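# Tip croutons onto plate, return pan to hot plate

## Task

Transfer all the croutons out of the frying pan onto the dinner plate (letting them drop onto it is acceptable). After that, return the pan so it sits level and centred on the hot plate. Both the hot plate and the dinner plate have to finish lying level on the table. Anything that stays in place only because the robot is holding it does not count. At the end, release everything and move the hands away.

## Robot and tools

Robot: two arms, left_arm and right_arm, facing each other across a table. Each carries the same five-finger right hand, so hand axes and numbers mean the same on both; they are not mirrored.

World frame (used in all results): origin on the table surface halfway between the two arm bases, table top at z = 0, +z up, left_arm's base on the +y side. The names left/right do not tell you image sides. Results report each hand point's position in metres and orientation as a wxyz quaternion, plus linear (m/s) and angular (rad/s) velocity. Printed positions can be a little off, more so when an arm reaches far.

Hand point: a spot 0.05 m in front of the palm, where index pad and thumb tip meet in a pinch. Its axes: +z along the straightened fingers, +y out of the palm, +x across the palm toward the little finger. Straight fingers extend 0.06-0.07 m past it along +z. A wrist bracket on the little-finger side sticks out 0.03 m beyond the point along +y and 0.11 m across the palm; it can collide.

execute_actions: argument "actions" is a list holding at most one item; an empty list just returns the current state. An action item has "rows" (1 to 15 rows) and optional "steps" (at most 15, default 15; each step is 1/30 s). Row i is used on step i; if rows run out, the final row repeats. A wait item has only "steps" (up to 300), counted from the previous result, so your thinking time uses them up. Optional "pictures" (true/false) controls camera images.

Row layout: one flat list of 28 numbers, each in [-1, 1], always covering both arms: left_arm dx, dy, dz, rx, ry, rz, then left_gripper little, ring, middle, index, thumb_bend, thumb_turn, force_limit, speed; then the same 14 for right_arm/right_gripper. The six pose numbers are an offset, not a pose: they are measured in the hand point's own axes from its pose in the most recent result showing it (or, before such a result exists and for later calls within one reply, from where it is when the action begins). Every row is relative to that same reference, not to the previous row. Scale: 1.0 equals 0.6 m or 180 degrees; rx, ry, rz form a single rotation vector. Zeros do not hold still: they pull the hand back to the reference pose. The controller limits each step's command to 100 mm and 16 degrees from the measured pose and favours position over orientation if both cannot be met. Commands are smoothed, lagging about 0.17 s.

Hand numbers are absolute targets, not offsets. little, ring, middle, index, thumb_bend: +1 straight/open, -1 fully curled. thumb_turn: +1 beside the palm, -1 in front of the palm opposing the fingers. A pinch is roughly index -0.22, thumb_bend -0.75, thumb_turn -0.57. force_limit maps -1..+1 linearly to about 0..10 N fingertip force (0..15 N for both thumb motors); it only stops closing. speed maps -1..+1 to near zero..full, where full covers a finger's range in 0.6 s; use speed -0.9 or lower for a soft grip. There is no 'unchanged' value: to keep a hand as is, resend its last eight numbers, or before any were sent, its hand_measured six plus hand_force_limit and hand_speed. With the thumb turned in front, the whole hand can wrap an object 0.035-0.08 m wide; turn the thumb before arriving.

move: "target" is one 28-number row with the same layout and offset convention. It drives each hand point in a straight line, all arms finishing together, lasting 0.5-10 s. "speed" is the top path speed in m/s, 0.002 to 0.5 (default 0.25); rotation up to twice that in rad/s. Optional "stop_force" in N (9 to 40, shared by both arms) ends an arm's path once its wrist sensor feels that much added resistance; the arm then backs off two steps and holds. Use it only slowly, not while the hand rotates, and not when pulling away from something the hand presses on. The result adds a "move:" line giving each arm's ending (done, off_target, moving, held, fault, contact) and limits (paced = command clipped, held = some steps blocked), plus distance from target.



Result lines: state per arm; HELD marks steps where your row was not sent; 'pose unreachable' means the clearance check altered an arm's command; 'Hand target' shows where the controller is heading. Hand fields hand_measured, hand_stopped_by (moving, target, force, stalled, fault), hand_load_n (positive pushes a finger open; near zero on all means the grip is lost), hand_force_limit, hand_speed, each in motor order. Wrist force/torque are in the end effector's axes, offsets up to about 4 N, noise about 2.4 N, saturating near 50 N. Joint torques are noisy and offset.

Avoid: pushing stiffly into firm things (a slight overshoot can fault), contact torque past limits (wrist joints 24.9 N m, others 133) or 150 N external force, which freezes an arm for 10 s; arms touching or striking each other anywhere; dropping, slamming or knocking anything off the table. Holding loads heats motors: a MOTOR HOT warning appears at 70 °C and brakes engage at 85 °C. Loose objects may occasionally get nudged by outside pushes.

Each tool is called after "Call:" as name(argument=value, ...), one argument or row to a line, values as JSON.

Reference images:

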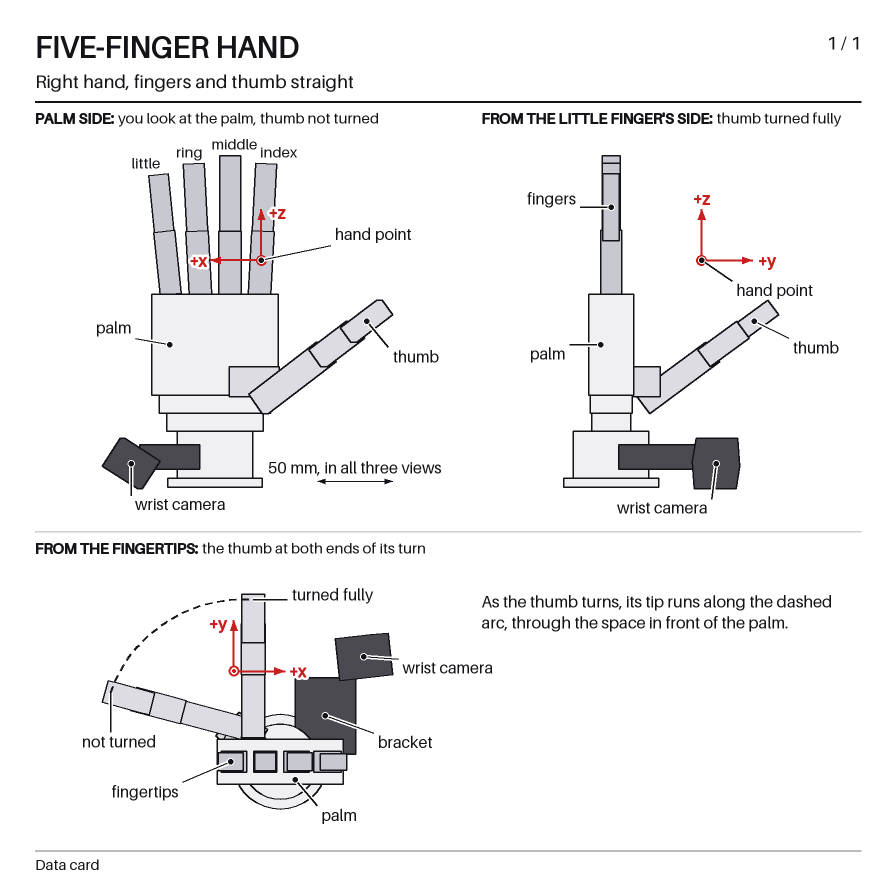

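## Session

Call:
execute_actions(
  actions=[],
)

Scene clock: 0.00 s of 6600.00 s.
left_arm: end_effector_position=(+0.2895, +0.5061, +0.4720) hand_measured=(+1.000, +1.000, +1.000, +1.000, +1.000, +1.000) hand_load_n=(+0.0, +0.0, +0.0, +0.0, +0.0, +0.0) hand_stopped_by=(target, target, target, target, target, target) hand_force_limit=0.00 hand_speed=-0.80 end_effector_quat_wxyz=(-0.004, +0.360, +0.933, -0.017) end_effector_velocity=(-0.000, +0.000, +0.000) end_effector_angular_velocity=(-0.001, +0.000, +0.002) | right_arm: end_effector_position=(+0.1235, -0.2707, +0.4874) hand_measured=(+1.000, +1.000, +1.000, +1.000, +1.000, +1.000) hand_load_n=(+0.0, +0.0, +0.0, +0.0, +0.0, +0.0) hand_stopped_by=(target, target, target, target, target, target) hand_force_limit=0.00 hand_speed=-0.80 end_effector_quat_wxyz=(+0.010, -0.330, +0.944, +0.008) end_effector_velocity=(-0.000, -0.000, -0.000) end_effector_angular_velocity=(-0.001, -0.000, +0.000)
Joint positions: left_arm=[ 0.531 -1.719  1.347  1.928  1.601 -1.886] | right_arm=[-1.181 -1.731  1.321  1.961  1.555 -1.91 ]
Joint velocities: left_arm=[ 0.001 -0.001 -0.     0.     0.001 -0.   ] | right_arm=[-0.    -0.     0.    -0.     0.001 -0.   ]
Joint torques (N m, as the arm reports them, + toward a larger angle): no reading
Wrist force (N, on the end effector, along its own x y z axes, offset not removed): no reading
Wrist torque (N m, same axes, about the end effector's origin, offset not removed): no reading
Hand target (left_arm): +0.290, +0.506, +0.472; -0.004, +0.360, +0.933, -0.017
Hand target (right_arm): +0.123, -0.271, +0.487; +0.010, -0.330, +0.944, +0.008

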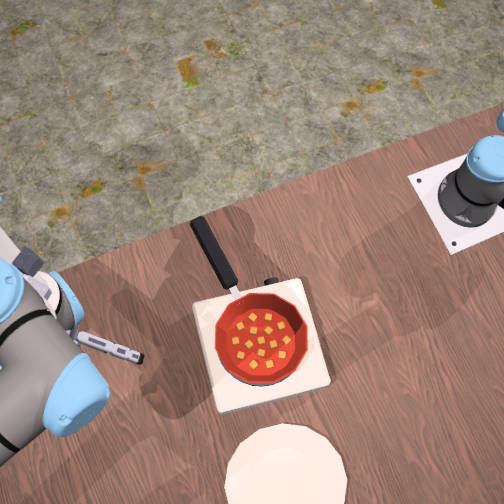

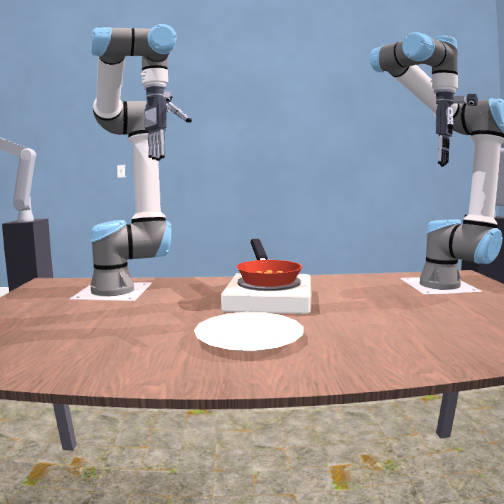

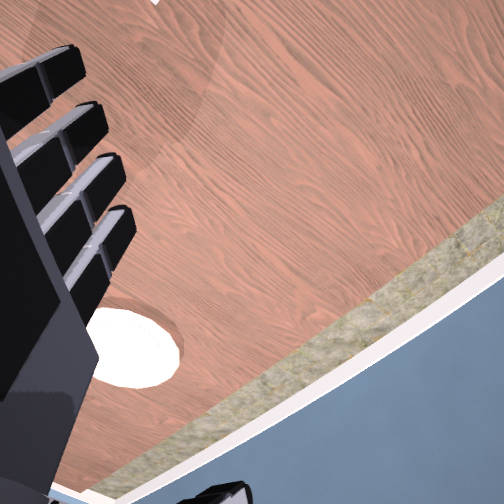

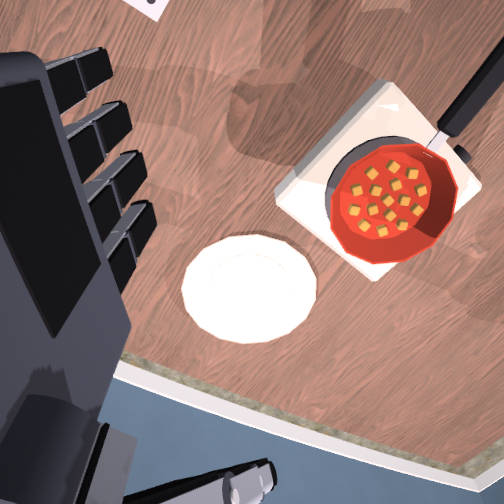

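Call:
zoom_image(
  camera="cam_high",
  region=[160, 200, 370, 504],
)

Call:
zoom_image(
  camera="cam_low",
  region=[180, 220, 340, 360],
)

Region (160, 200, 370, 504) of cam_high's 504x504 image, scaled by 1.658, with more detail than that image has; it fills the left 348 columns of this view, and the rest is white.

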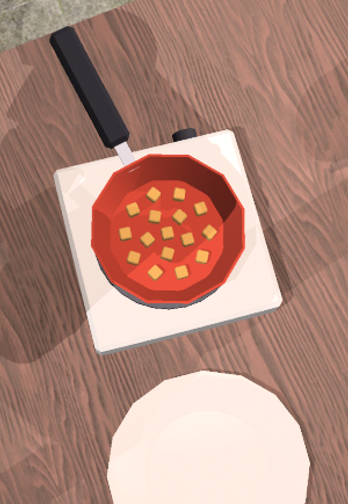

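Region (180, 220, 340, 360) of cam_low's 504x504 image, scaled by 3.150, with more detail than that image has; it fills the top 441 rows of this view, and the rest is white.

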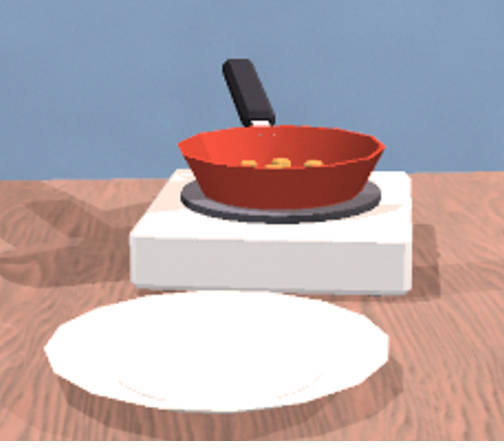

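Call:
move(
  target=[-0.003,-0.798,0.203,0,0,-0.269,1,1,1,1,1,-1,0.5,0.5, 0.344,0.103,0,0,0,0,1,1,1,1,1,1,0,-0.8],
  speed=0.3,
)

Call:
move(
  target=[0,0,0.2,0.5,0,0,1,1,1,1,1,-1,0.5,0.5, 0,0,0,0,0,0,1,1,1,1,1,1,0,-0.8],
  speed=0.4,
)

Scene clock: 85.23 s of 6600.00 s.
left_arm: end_effector_position=(-0.0327, +0.1477, +0.3659) hand_measured=(+1.000, +1.000, +1.000, +1.000, +1.000, -1.000) hand_load_n=(+0.0, +0.0, +0.0, +0.0, +0.0, +0.0) hand_stopped_by=(target, target, target, target, target, target) hand_force_limit=0.50 hand_speed=0.50 end_effector_quat_wxyz=(+0.010, +0.054, -0.998, +0.013) end_effector_velocity=(-0.002, -0.002, +0.001) end_effector_angular_velocity=(+0.002, +0.003, +0.004) | right_arm: end_effector_position=(-0.0770, -0.3494, +0.4826) hand_measured=(+1.000, +1.000, +1.000, +1.000, +1.000, +1.000) hand_load_n=(+0.0, +0.0, +0.0, +0.0, +0.0, +0.0) hand_stopped_by=(target, target, target, target, target, target) hand_force_limit=0.00 hand_speed=-0.80 end_effector_quat_wxyz=(+0.011, -0.329, +0.944, -0.007) end_effector_velocity=(-0.001, -0.001, -0.000) end_effector_angular_velocity=(+0.009, -0.004, -0.001)
Joint positions: left_arm=[-0.382 -1.047  0.813  1.772  1.578 -3.644] | right_arm=[-1.072 -2.156  1.565  2.142  1.586 -1.8  ]
Joint velocities: left_arm=[ 0.001  0.009 -0.016  0.007  0.003 -0.004] | right_arm=[ 0.194  0.044 -0.011 -0.036 -0.002  0.195]
Joint torques (N m, as the arm reports them, + toward a larger angle): left_arm=[ -7.83 -31.72 -23.83   4.08   1.71  -2.11] | right_arm=[ 12.61  22.26 -26.92   0.58  -3.03   2.09]
Wrist force (N, on the end effector, along its own x y z axes, offset not removed): left_arm=[0.4 -0.5 -1.2] | right_arm=[-4.2 0.3 0.1]
Wrist torque (N m, same axes, about the end effector's origin, offset not removed): left_arm=[-0.15 0.11 0.02] | right_arm=[-0.09 0.70 -0.29]
Hand target (left_arm): -0.033, +0.147, +0.366; -0.010, -0.054, +0.998, -0.013
Hand target (right_arm): -0.077, -0.349, +0.483; +0.011, -0.329, +0.944, -0.006
Off the commanded pose (left_arm): 0.001 m, 0 deg.
Off the commanded pose (right_arm): 0.001 m, 2 deg.
After step 90, 79.80 s passed at rest.
move: done
camera_calibration (this result's frames):
cam_left_wrist: T_world_to_cam=[[-0.0362821, 0.99859, -0.0387424, -0.135347], [0.851315, 0.0511891, 0.522152, -0.168674], [0.523399, -0.0140373, -0.851972, 0.457504], [0, 0, 0, 1]] pos_world=[-0.100772, 0.150212, 0.472611]
cam_right_wrist: T_world_to_cam=[[-0.501174, 0.865211, -0.0153301, 0.279328], [0.749563, 0.442901, 0.491928, -0.0214792], [0.432411, 0.235051, -0.870501, 0.664558], [0, 0, 0, 1]] pos_world=[-0.13127, -0.388369, 0.593346]

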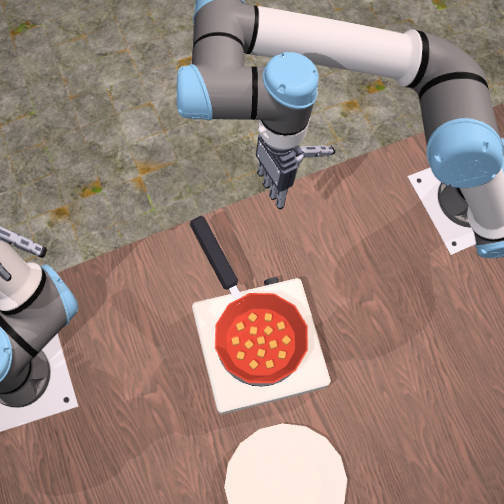

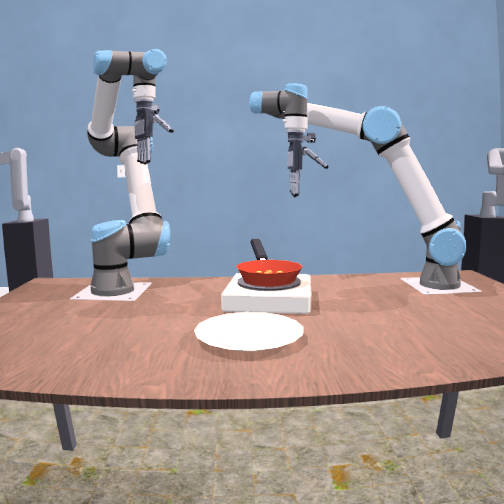

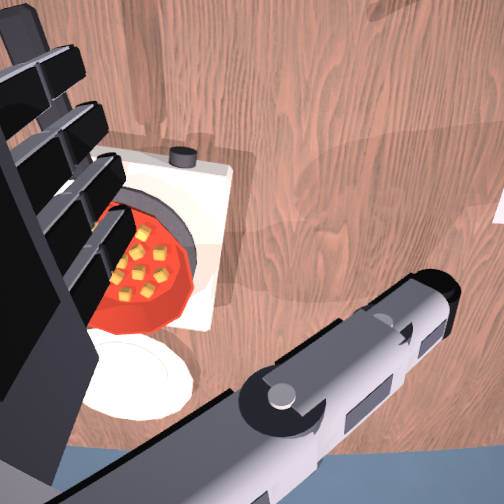

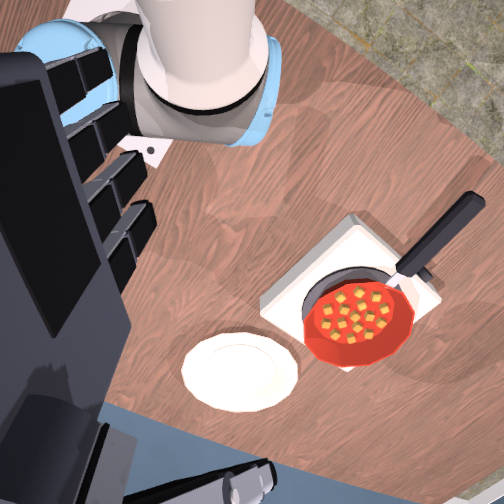

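Scene clock: 88.17 s of 6600.00 s.
left_arm: end_effector_position=(-0.0351, +0.1439, +0.2460) hand_measured=(+1.000, +1.000, +1.000, +1.000, +1.000, -1.000) hand_load_n=(+0.0, +0.0, +0.0, +0.0, +0.0, +0.0) hand_stopped_by=(target, target, target, target, target, target) hand_force_limit=0.50 hand_speed=0.50 end_effector_quat_wxyz=(+0.030, -0.045, +0.698, -0.715) end_effector_velocity=(+0.000, -0.000, -0.001) end_effector_angular_velocity=(-0.019, -0.007, -0.003) | right_arm: end_effector_position=(-0.0770, -0.3494, +0.4826) hand_measured=(+1.000, +1.000, +1.000, +1.000, +1.000, +1.000) hand_load_n=(+0.0, +0.0, +0.0, +0.0, +0.0, +0.0) hand_stopped_by=(target, target, target, target, target, target) hand_force_limit=0.00 hand_speed=-0.80 end_effector_quat_wxyz=(+0.011, -0.329, +0.944, -0.007) end_effector_velocity=(+0.000, -0.000, +0.000) end_effector_angular_velocity=(-0.000, -0.000, +0.001)
Joint positions: left_arm=[-1.066 -2.002  2.389 -0.448  0.387 -3.108] | right_arm=[-1.07  -2.155  1.564  2.142  1.586 -1.799]
Joint velocities: left_arm=[-0.004 -0.012  0.025 -0.063 -0.     0.052] | right_arm=[-0.001  0.    -0.     0.     0.    -0.002]
Joint torques (N m, as the arm reports them, + toward a larger angle): left_arm=[ -6.24  -8.05 -10.67  -3.12   1.88   1.94] | right_arm=[-11.4   -2.69  -4.53   3.25   1.68  -1.58]
Wrist force (N, on the end effector, along its own x y z axes, offset not removed): left_arm=[0.7 -0.5 -1.5] | right_arm=[1.4 -2.3 -4.2]
Wrist torque (N m, same axes, about the end effector's origin, offset not removed): left_arm=[-0.04 -0.01 -0.02] | right_arm=[-0.19 -0.14 0.01]
Hand target (left_arm): -0.035, +0.144, +0.246; +0.030, -0.045, +0.697, -0.715
Hand target (right_arm): -0.077, -0.349, +0.483; +0.011, -0.329, +0.944, -0.007
Off the commanded pose (left_arm): 0.000 m, 0 deg.
Off the commanded pose (right_arm): 0.000 m, 0 deg.
move: done
camera_calibration (this result's frames):
cam_left_wrist: T_world_to_cam=[[0.053366, -0.0292857, -0.998145, 0.250738], [0.778649, 0.627029, 0.0232335, -0.066559], [0.625186, -0.778445, 0.0562653, 0.246695], [0, 0, 0, 1]] pos_world=[-0.115785, 0.241116, 0.237939]
cam_right_wrist: T_world_to_cam=[[-0.501176, 0.86521, -0.0153146, 0.279329], [0.749566, 0.442896, 0.491928, -0.0214795], [0.432404, 0.235063, -0.870501, 0.664561], [0, 0, 0, 1]] pos_world=[-0.131265, -0.388379, 0.593345]

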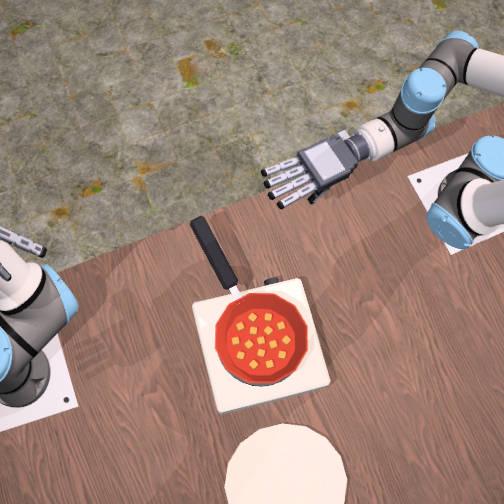

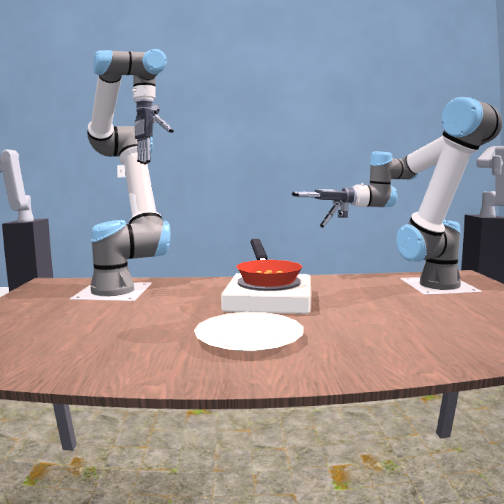

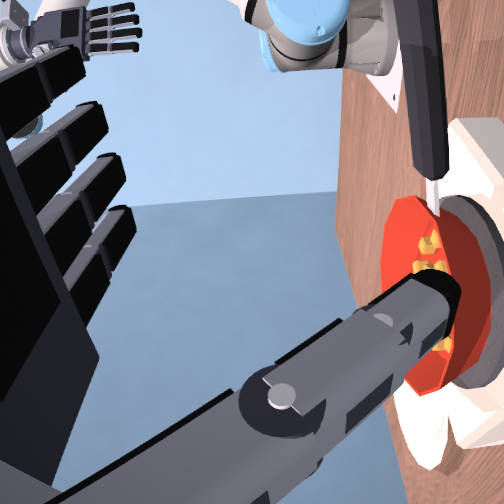

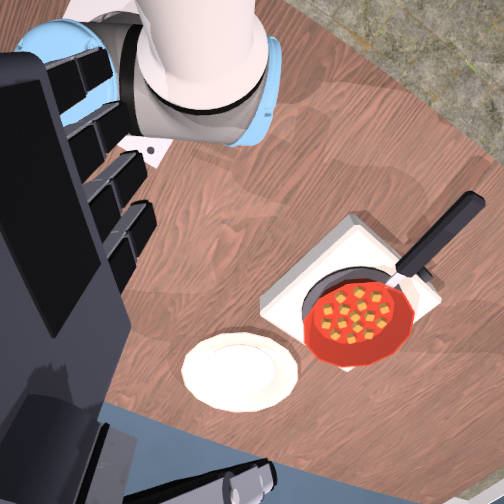

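Call:
move(
  target=[0.024,0.2,0.228,-0.007,0,-0.054,1,1,1,1,1,-1,0.5,0.5, 0,0,0,0,0,0,1,1,1,1,1,1,0,-0.8],
  speed=0.25,
)

Scene clock: 108.07 s of 6600.00 s.
left_arm: end_effector_position=(-0.0370, +0.0036, +0.1295) hand_measured=(+1.000, +1.000, +1.000, +1.000, +1.000, -1.000) hand_load_n=(+0.0, +0.0, +0.0, +0.0, +0.0, +0.0) hand_stopped_by=(target, target, target, target, target, target) hand_force_limit=0.50 hand_speed=0.50 end_effector_quat_wxyz=(+0.031, +0.105, -0.699, +0.707) end_effector_velocity=(-0.001, -0.003, -0.000) end_effector_angular_velocity=(-0.002, +0.002, -0.001) | right_arm: end_effector_position=(-0.0770, -0.3494, +0.4826) hand_measured=(+1.000, +1.000, +1.000, +1.000, +1.000, +1.000) hand_load_n=(+0.0, +0.0, +0.0, +0.0, +0.0, +0.0) hand_stopped_by=(target, target, target, target, target, target) hand_force_limit=0.00 hand_speed=-0.80 end_effector_quat_wxyz=(+0.011, -0.329, +0.944, -0.007) end_effector_velocity=(-0.000, -0.000, +0.000) end_effector_angular_velocity=(-0.000, -0.002, +0.000)
Joint positions: left_arm=[-0.636 -1.406  2.23  -0.825  0.819 -3.333] | right_arm=[-1.071 -2.155  1.564  2.142  1.586 -1.799]
Joint velocities: left_arm=[ 0.004  0.007 -0.006 -0.002  0.005 -0.   ] | right_arm=[-0.    -0.001 -0.     0.     0.001 -0.   ]
Joint torques (N m, as the arm reports them, + toward a larger angle): left_arm=[  7.28 -15.04 -22.11  -3.35   1.67  -2.07] | right_arm=[-4.95 -2.1  -3.64  2.89 -1.23 -0.24]
Wrist force (N, on the end effector, along its own x y z axes, offset not removed): left_arm=[1.1 -1.6 -1.4] | right_arm=[1.7 -4.8 0.9]
Wrist torque (N m, same axes, about the end effector's origin, offset not removed): left_arm=[-0.28 0.00 0.05] | right_arm=[-0.89 -0.27 0.03]
Hand target (left_arm): -0.037, +0.003, +0.129; -0.031, -0.105, +0.699, -0.707
Hand target (right_arm): -0.077, -0.349, +0.483; +0.011, -0.329, +0.944, -0.007
Off the commanded pose (left_arm): 0.000 m, 0 deg.
Off the commanded pose (right_arm): 0.000 m, 0 deg.
After step 90, 15.37 s passed at rest.
move: done
camera_calibration (this result's frames):
cam_left_wrist: T_world_to_cam=[[-0.117224, -0.0253913, -0.992781, 0.12348], [0.774119, 0.623869, -0.107362, 0.0423977], [0.622091, -0.781116, -0.0534768, 0.15925], [0, 0, 0, 1]] pos_world=[-0.117414, 0.101078, 0.135657]
cam_right_wrist: T_world_to_cam=[[-0.501176, 0.86521, -0.0153174, 0.27933], [0.749566, 0.442897, 0.491928, -0.0214793], [0.432405, 0.235061, -0.870501, 0.66456], [0, 0, 0, 1]] pos_world=[-0.131266, -0.388379, 0.593345]

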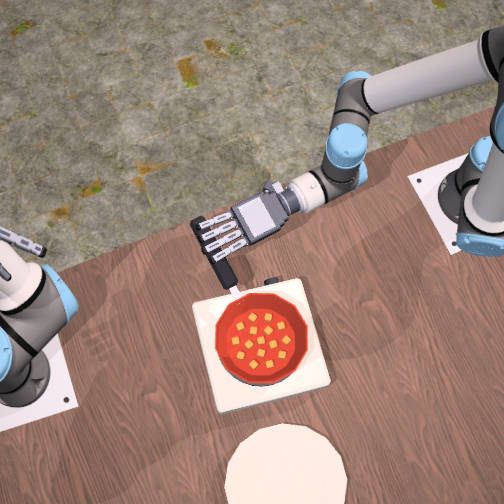

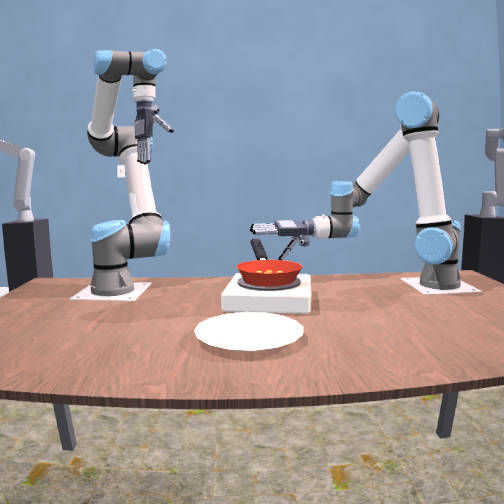

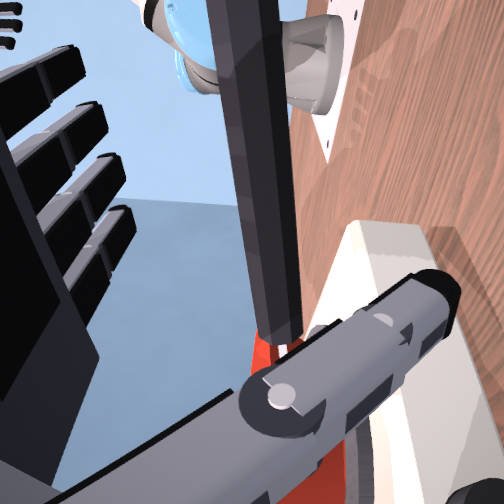

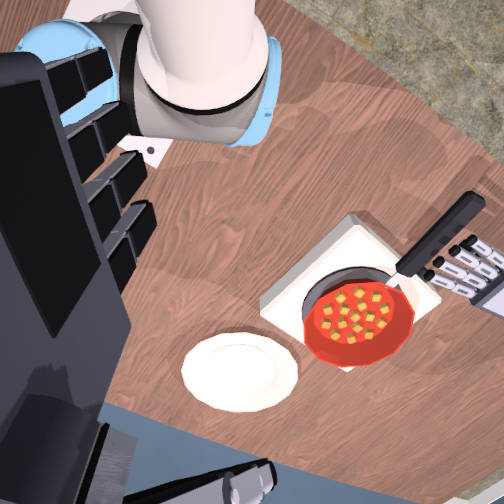

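Call:
move(
  target=[0,0.05,0,0,0,0,1,1,1,1,1,-1,0.5,0.5, 0,0,0,0,0,0,1,1,1,1,1,1,0,-0.8],
  speed=0.05,
)

Call:
zoom_image(
  camera="cam_low",
  region=[220, 200, 360, 300],
)

Call:
zoom_image(
  camera="cam_high",
  region=[170, 160, 330, 320],
)

Scene clock: 125.90 s of 6600.00 s.
left_arm: end_effector_position=(-0.0426, +0.0029, +0.1003) hand_measured=(+1.000, +1.000, +1.000, +1.000, +1.000, -1.000) hand_load_n=(+0.0, +0.0, +0.0, +0.0, +0.0, +0.0) hand_stopped_by=(target, target, target, target, target, target) hand_force_limit=0.50 hand_speed=0.50 end_effector_quat_wxyz=(+0.031, +0.105, -0.699, +0.707) end_effector_velocity=(-0.000, -0.001, -0.001) end_effector_angular_velocity=(-0.003, +0.001, +0.002) | right_arm: end_effector_position=(-0.0770, -0.3494, +0.4826) hand_measured=(+1.000, +1.000, +1.000, +1.000, +1.000, +1.000) hand_load_n=(+0.0, +0.0, +0.0, +0.0, +0.0, +0.0) hand_stopped_by=(target, target, target, target, target, target) hand_force_limit=0.00 hand_speed=-0.80 end_effector_quat_wxyz=(+0.011, -0.329, +0.944, -0.007) end_effector_velocity=(+0.000, +0.000, -0.000) end_effector_angular_velocity=(+0.000, +0.002, -0.000)
Joint positions: left_arm=[-0.648 -1.335  2.25  -0.917  0.807 -3.333] | right_arm=[-1.071 -2.155  1.564  2.142  1.586 -1.799]
Joint velocities: left_arm=[-0.     0.005 -0.001 -0.009 -0.002  0.002] | right_arm=[ 0.001  0.002  0.    -0.    -0.001  0.001]
Joint torques (N m, as the arm reports them, + toward a larger angle): left_arm=[ -7.19 -15.62  -7.02  -3.31  -1.98   2.  ] | right_arm=[12.62  1.76 -6.74  2.02 -1.26  0.8 ]
Wrist force (N, on the end effector, along its own x y z axes, offset not removed): left_arm=[1.1 -0.7 -1.3] | right_arm=[0.9 -4.2 -1.0]
Wrist torque (N m, same axes, about the end effector's origin, offset not removed): left_arm=[-0.15 -0.04 0.05] | right_arm=[-0.58 0.11 -0.23]
Hand target (left_arm): -0.043, +0.003, +0.100; -0.031, -0.105, +0.699, -0.707
Hand target (right_arm): -0.077, -0.349, +0.483; +0.011, -0.329, +0.944, -0.007
Off the commanded pose (left_arm): 0.000 m, 0 deg.
Off the commanded pose (right_arm): 0.000 m, 0 deg.
After step 90, 13.80 s passed at rest.
move: done
camera_calibration (this result's frames):
cam_left_wrist: T_world_to_cam=[[-0.117342, -0.0253069, -0.992769, 0.09384], [0.774112, 0.623871, -0.107401, 0.0440185], [0.622078, -0.781117, -0.0536159, 0.16071], [0, 0, 0, 1]] pos_world=[-0.123038, 0.100447, 0.106506]
cam_right_wrist: T_world_to_cam=[[-0.501163, 0.865218, -0.0153171, 0.279334], [0.749572, 0.442886, 0.491928, -0.0214836], [0.432409, 0.235055, -0.870501, 0.664558], [0, 0, 0, 1]] pos_world=[-0.131265, -0.388378, 0.593345]

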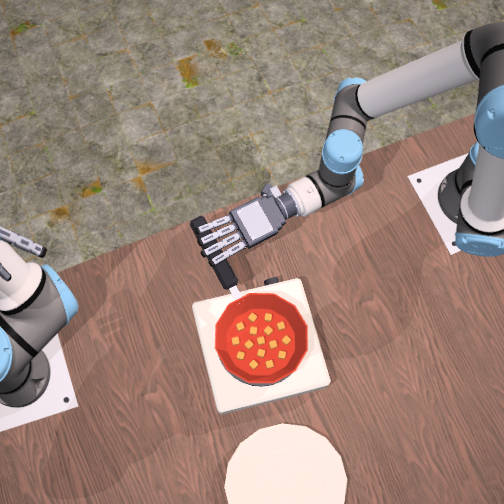

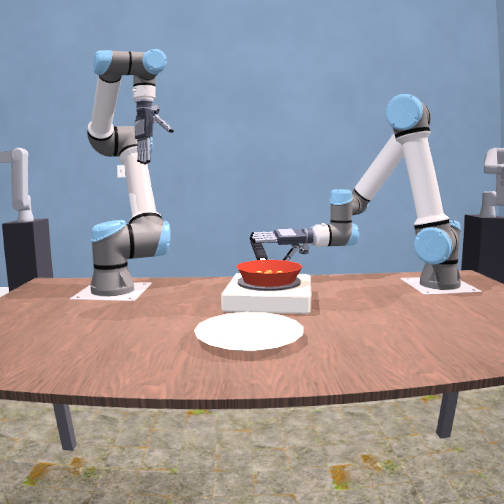

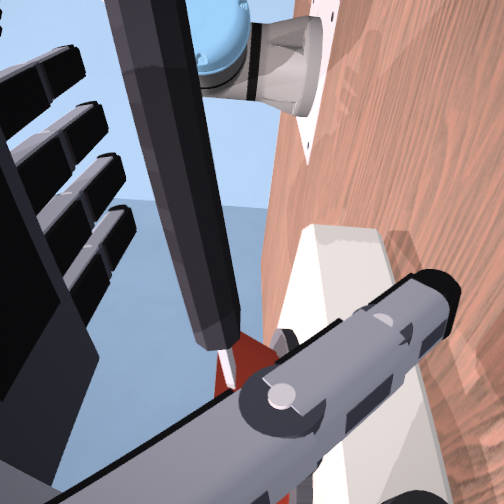

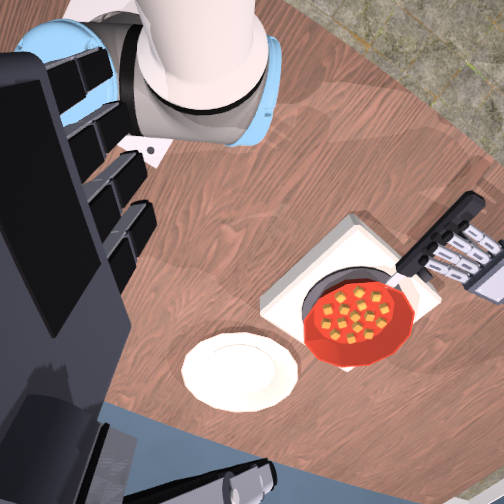

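Region (220, 200, 360, 300) of cam_low's 504x504 image, scaled by 3.600, with more detail than that image has; it fills the top 360 rows of this view, and the rest is white.

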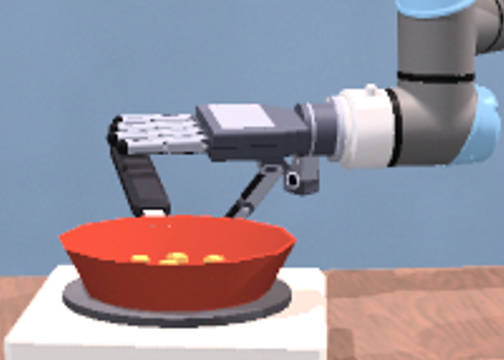

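Region (170, 160, 330, 320) of cam_high's 504x504 image, scaled by 3.150, with more detail than that image has.

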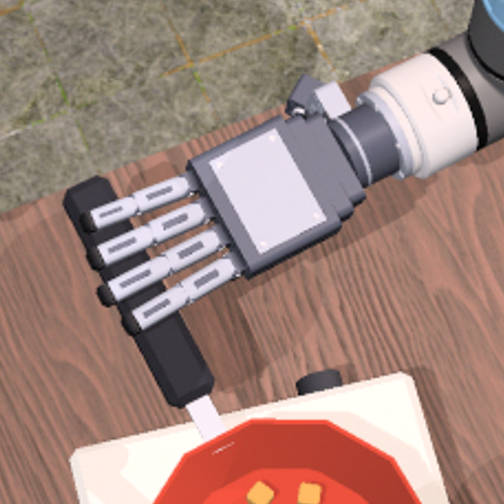

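Call:
move(
  target=[-0.042,0,0.085,0,0,0,1,1,1,1,1,-1,0.5,0.5, 0,0,0,0,0,0,1,1,1,1,1,1,0,-0.8],
  speed=0.05,
)

Call:
zoom_image(
  camera="cam_low",
  region=[220, 200, 360, 300],
)

Call:
zoom_image(
  camera="cam_high",
  region=[170, 160, 330, 320],
)

Scene clock: 133.80 s of 6600.00 s.
left_arm: end_effector_position=(-0.0127, -0.0449, +0.0957) hand_measured=(+1.000, +1.000, +1.000, +1.000, +1.000, -1.000) hand_load_n=(+0.0, +0.0, +0.0, +0.0, +0.0, +0.0) hand_stopped_by=(target, target, target, target, target, target) hand_force_limit=0.50 hand_speed=0.50 end_effector_quat_wxyz=(+0.031, +0.105, -0.699, +0.707) end_effector_velocity=(+0.001, -0.002, -0.000) end_effector_angular_velocity=(+0.001, -0.000, -0.002) | right_arm: end_effector_position=(-0.0770, -0.3494, +0.4826) hand_measured=(+1.000, +1.000, +1.000, +1.000, +1.000, +1.000) hand_load_n=(+0.0, +0.0, +0.0, +0.0, +0.0, +0.0) hand_stopped_by=(target, target, target, target, target, target) hand_force_limit=0.00 hand_speed=-0.80 end_effector_quat_wxyz=(+0.011, -0.329, +0.944, -0.007) end_effector_velocity=(+0.000, +0.000, -0.000) end_effector_angular_velocity=(-0.000, +0.001, +0.000)
Joint positions: left_arm=[-0.505 -1.248  2.141 -0.894  0.95  -3.333] | right_arm=[-1.071 -2.155  1.564  2.142  1.586 -1.799]
Joint velocities: left_arm=[ 0.006  0.005 -0.006  0.003  0.008 -0.   ] | right_arm=[-0.     0.001 -0.    -0.    -0.    -0.   ]
Joint torques (N m, as the arm reports them, + toward a larger angle): left_arm=[  7.28 -19.19 -20.61   0.09   1.65  -1.98] | right_arm=[12.02  1.28 -7.46  1.45 -1.4  -1.34]
Wrist force (N, on the end effector, along its own x y z axes, offset not removed): left_arm=[1.6 0.6 -1.5] | right_arm=[2.3 0.2 1.6]
Wrist torque (N m, same axes, about the end effector's origin, offset not removed): left_arm=[0.06 -0.08 0.14] | right_arm=[-0.07 -0.41 -0.02]
Hand target (left_arm): -0.013, -0.045, +0.096; -0.031, -0.105, +0.699, -0.707
Hand target (right_arm): -0.077, -0.349, +0.483; +0.011, -0.329, +0.944, -0.007
Off the commanded pose (left_arm): 0.000 m, 0 deg.
Off the commanded pose (right_arm): 0.000 m, 0 deg.
After step 90, 3.33 s passed at rest.
move: done
camera_calibration (this result's frames):
cam_left_wrist: T_world_to_cam=[[-0.117298, -0.0253652, -0.992773, 0.0914855], [0.774091, 0.623898, -0.107401, 0.0502203], [0.622113, -0.781094, -0.0535469, 0.104509], [0, 0, 0, 1]] pos_world=[-0.0931605, 0.0526197, 0.101814]
cam_right_wrist: T_world_to_cam=[[-0.501168, 0.865214, -0.0153173, 0.279333], [0.749569, 0.44289, 0.491929, -0.0214813], [0.432408, 0.235058, -0.870501, 0.664559], [0, 0, 0, 1]] pos_world=[-0.131266, -0.388378, 0.593345]

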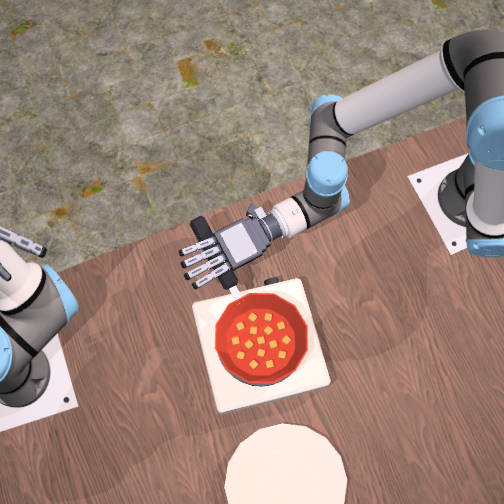

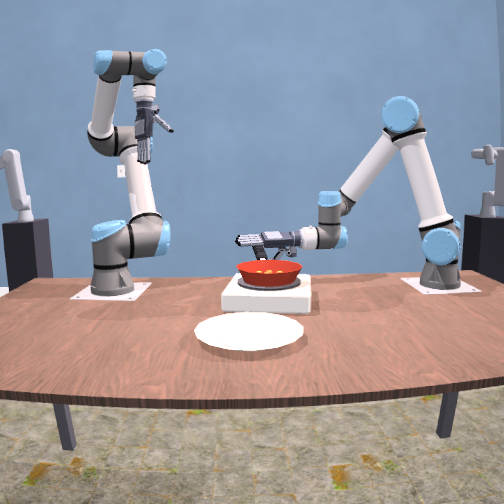

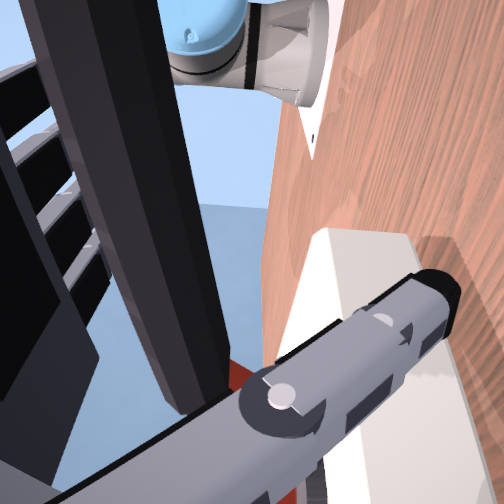

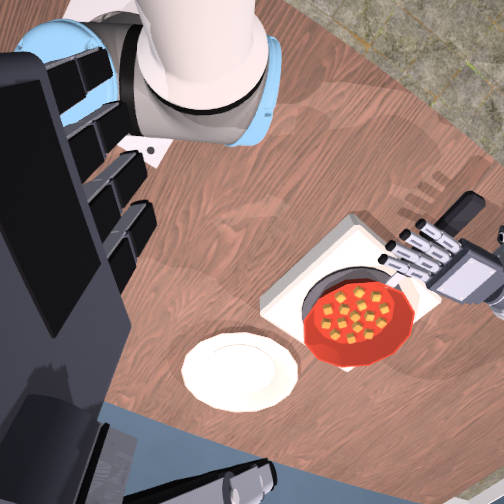

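Region (220, 200, 360, 300) of cam_low's 504x504 image, scaled by 3.600, with more detail than that image has; it fills the top 360 rows of this view, and the rest is white.

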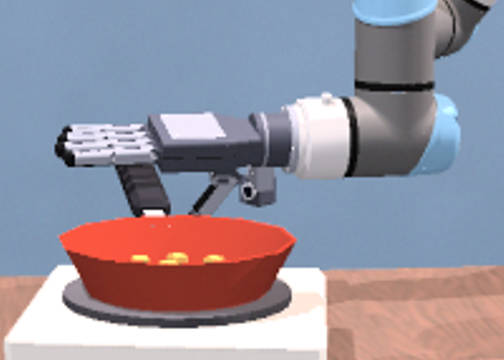

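Region (170, 160, 330, 320) of cam_high's 504x504 image, scaled by 3.150, with more detail than that image has.

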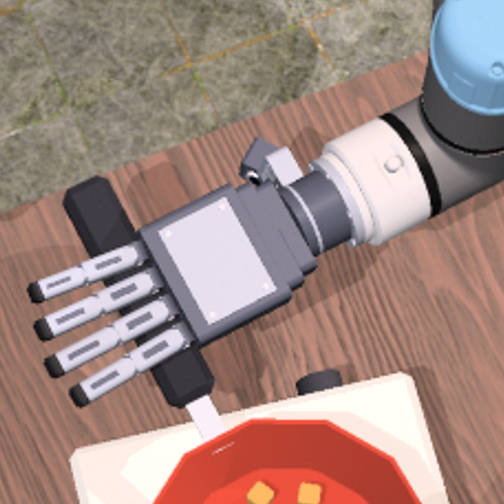

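Call:
move(
  target=[0.005,0.015,0.025,0,0,0,1,1,1,1,1,-1,0.5,0.5, 0,0,0,0,0,0,1,1,1,1,1,1,0,-0.8],
  speed=0.03,
)

Call:
zoom_image(
  camera="cam_low",
  region=[220, 200, 360, 300],
)

Scene clock: 140.60 s of 6600.00 s.
left_arm: end_effector_position=(-0.0157, -0.0600, +0.0876) hand_measured=(+1.000, +1.000, +1.000, +1.000, +1.000, -1.000) hand_load_n=(+0.0, +0.0, +0.0, +0.0, +0.0, +0.0) hand_stopped_by=(target, target, target, target, target, target) hand_force_limit=0.50 hand_speed=0.50 end_effector_quat_wxyz=(+0.031, +0.105, -0.699, +0.707) end_effector_velocity=(+0.000, -0.002, -0.002) end_effector_angular_velocity=(+0.002, -0.002, +0.002) | right_arm: end_effector_position=(-0.0770, -0.3494, +0.4826) hand_measured=(+1.000, +1.000, +1.000, +1.000, +1.000, +1.000) hand_load_n=(+0.0, +0.0, +0.0, +0.0, +0.0, +0.0) hand_stopped_by=(target, target, target, target, target, target) hand_force_limit=0.00 hand_speed=-0.80 end_effector_quat_wxyz=(+0.011, -0.329, +0.944, -0.007) end_effector_velocity=(+0.000, -0.000, +0.000) end_effector_angular_velocity=(-0.001, +0.000, -0.000)
Joint positions: left_arm=[-0.492 -1.202  2.102 -0.9    0.962 -3.333] | right_arm=[-1.071 -2.155  1.564  2.142  1.586 -1.799]
Joint velocities: left_arm=[ 0.002  0.008 -0.006 -0.     0.     0.001] | right_arm=[ 0.     0.001 -0.     0.     0.001  0.001]
Joint torques (N m, as the arm reports them, + toward a larger angle): left_arm=[  6.7  -21.38 -21.27  -3.46   1.73  -1.43] | right_arm=[ 8.64  2.04 -7.06  1.59 -1.47 -0.77]
Wrist force (N, on the end effector, along its own x y z axes, offset not removed): left_arm=[1.1 -1.5 -0.3] | right_arm=[-2.6 -1.7 -0.8]
Wrist torque (N m, same axes, about the end effector's origin, offset not removed): left_arm=[-0.29 -0.02 0.05] | right_arm=[-0.19 0.48 -0.15]
Hand target (left_arm): -0.016, -0.060, +0.087; -0.031, -0.105, +0.699, -0.707
Hand target (right_arm): -0.077, -0.349, +0.483; +0.011, -0.329, +0.944, -0.007
Off the commanded pose (left_arm): 0.000 m, 0 deg.
Off the commanded pose (right_arm): 0.000 m, 0 deg.
After step 90, 2.87 s passed at rest.
move: done
camera_calibration (this result's frames):
cam_left_wrist: T_world_to_cam=[[-0.117314, -0.0253717, -0.992771, 0.0827201], [0.774088, 0.623898, -0.107417, 0.0610851], [0.622113, -0.781094, -0.053552, 0.0941253], [0, 0, 0, 1]] pos_world=[-0.0961376, 0.0375085, 0.0937243]
cam_right_wrist: T_world_to_cam=[[-0.501168, 0.865214, -0.0153169, 0.279332], [0.749569, 0.44289, 0.491929, -0.0214814], [0.432408, 0.235058, -0.870501, 0.664559], [0, 0, 0, 1]] pos_world=[-0.131266, -0.388378, 0.593345]

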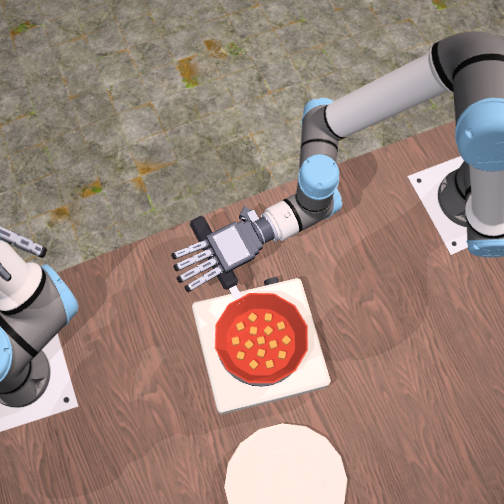

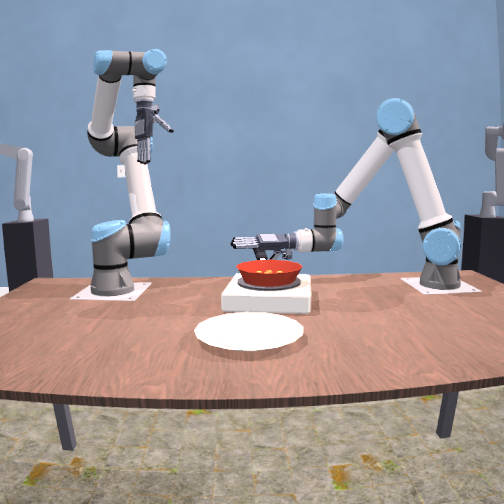

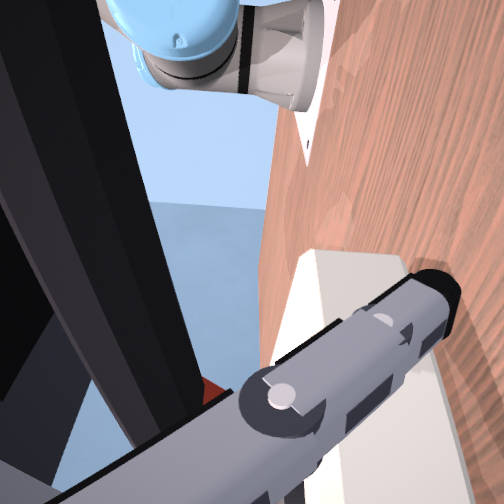

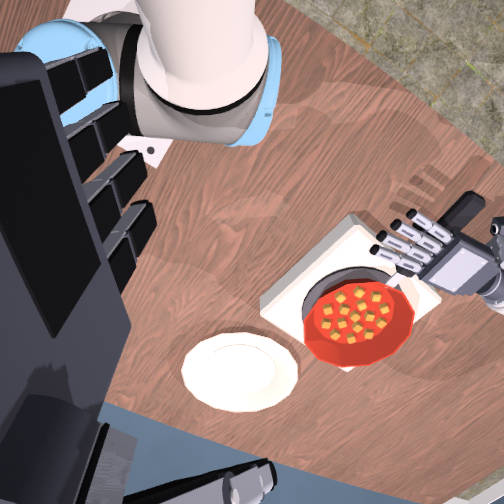

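Region (220, 200, 360, 300) of cam_low's 504x504 image, scaled by 3.600, with more detail than that image has; it fills the top 360 rows of this view, and the rest is white.

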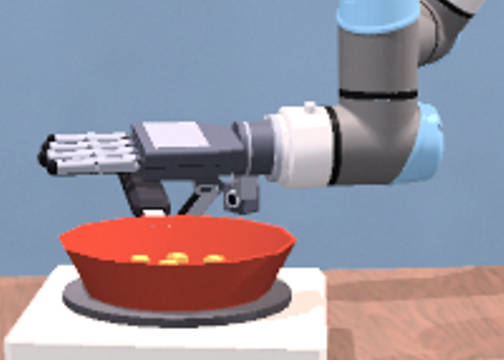

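Close fingers.

Call:
move(
  target=[0,0,0,0,0,0,-1,-1,-1,-1,1,-1,0.6,-0.3, 0,0,0,0,0,0,1,1,1,1,1,1,0,-0.8],
)

Call:
zoom_image(
  camera="cam_low",
  region=[220, 200, 360, 300],
)

Scene clock: 145.60 s of 6600.00 s.
left_arm: end_effector_position=(-0.0157, -0.0600, +0.0876) hand_measured=(-1.000, -1.000, -1.000, -1.000, +1.000, -1.000) hand_load_n=(+0.0, +0.0, +0.0, +1.0, +0.0, +0.0) hand_stopped_by=(target, target, target, target, target, target) hand_force_limit=0.60 hand_speed=-0.30 end_effector_quat_wxyz=(+0.031, +0.105, -0.699, +0.707) end_effector_velocity=(-0.001, +0.000, -0.000) end_effector_angular_velocity=(+0.000, -0.000, -0.002) | right_arm: end_effector_position=(-0.0770, -0.3494, +0.4826) hand_measured=(+1.000, +1.000, +1.000, +1.000, +1.000, +1.000) hand_load_n=(+0.0, +0.0, +0.0, +0.0, +0.0, +0.0) hand_stopped_by=(target, target, target, target, target, target) hand_force_limit=0.00 hand_speed=-0.80 end_effector_quat_wxyz=(+0.011, -0.329, +0.944, -0.007) end_effector_velocity=(+0.000, -0.000, -0.000) end_effector_angular_velocity=(-0.002, +0.000, +0.000)
Joint positions: left_arm=[-0.492 -1.202  2.102 -0.9    0.962 -3.333] | right_arm=[-1.071 -2.155  1.564  2.142  1.586 -1.799]
Joint velocities: left_arm=[-0.001  0.     0.001 -0.001  0.001  0.   ] | right_arm=[0.001 0.    0.    0.    0.002 0.001]
Joint torques (N m, as the arm reports them, + toward a larger angle): left_arm=[ -7.66 -33.12  -9.35  -1.15  -1.78   1.11] | right_arm=[ 7.04  2.05 -6.82  1.64 -1.19 -0.7 ]
Wrist force (N, on the end effector, along its own x y z axes, offset not removed): left_arm=[1.5 1.1 -1.3] | right_arm=[3.2 -1.2 -0.2]
Wrist torque (N m, same axes, about the end effector's origin, offset not removed): left_arm=[0.00 -0.08 0.06] | right_arm=[-0.32 -0.47 0.12]
Hand target (left_arm): -0.016, -0.060, +0.088; -0.031, -0.105, +0.699, -0.707
Hand target (right_arm): -0.077, -0.349, +0.483; +0.011, -0.329, +0.944, -0.007
Off the commanded pose (left_arm): 0.000 m, 0 deg.
Off the commanded pose (right_arm): 0.000 m, 0 deg.
move: done
camera_calibration (this result's frames):
cam_left_wrist: T_world_to_cam=[[-0.117304, -0.0253536, -0.992772, 0.0827194], [0.774092, 0.623896, -0.107399, 0.0610787], [0.62211, -0.781096, -0.0535597, 0.0941309], [0, 0, 0, 1]] pos_world=[-0.0961369, 0.0375157, 0.0937229]
cam_right_wrist: T_world_to_cam=[[-0.501168, 0.865214, -0.0153174, 0.279333], [0.749569, 0.44289, 0.491929, -0.0214813], [0.432408, 0.235058, -0.870501, 0.664559], [0, 0, 0, 1]] pos_world=[-0.131266, -0.388378, 0.593345]

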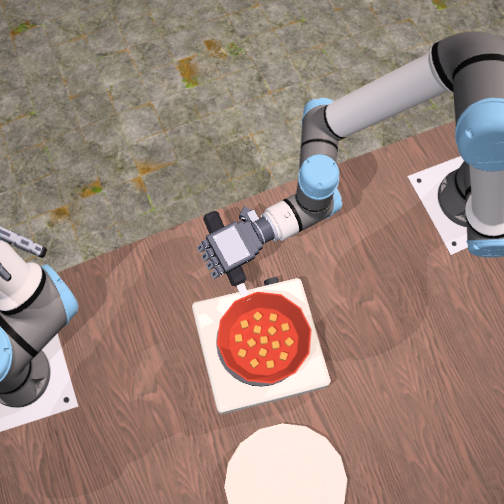

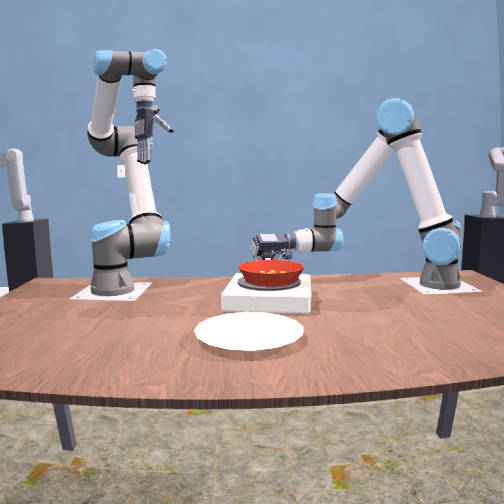

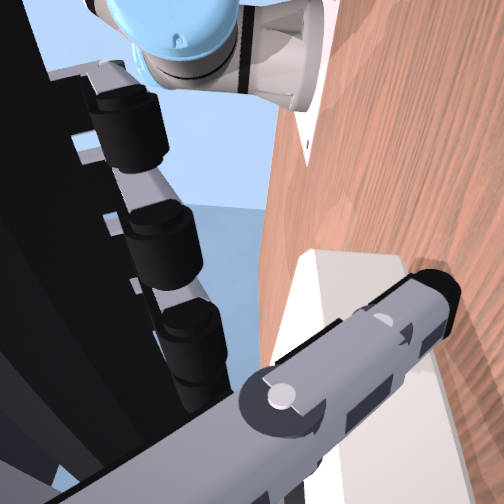

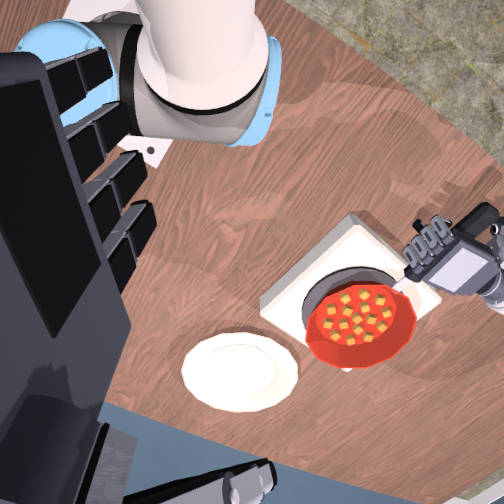

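Region (220, 200, 360, 300) of cam_low's 504x504 image, scaled by 3.600, with more detail than that image has; it fills the top 360 rows of this view, and the rest is white.

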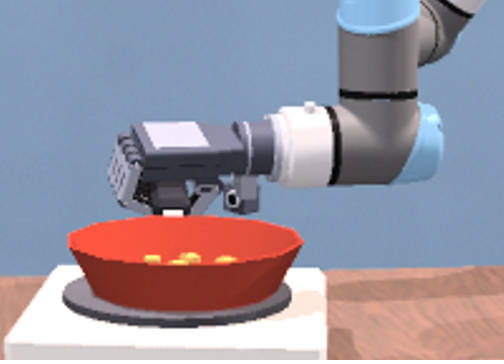

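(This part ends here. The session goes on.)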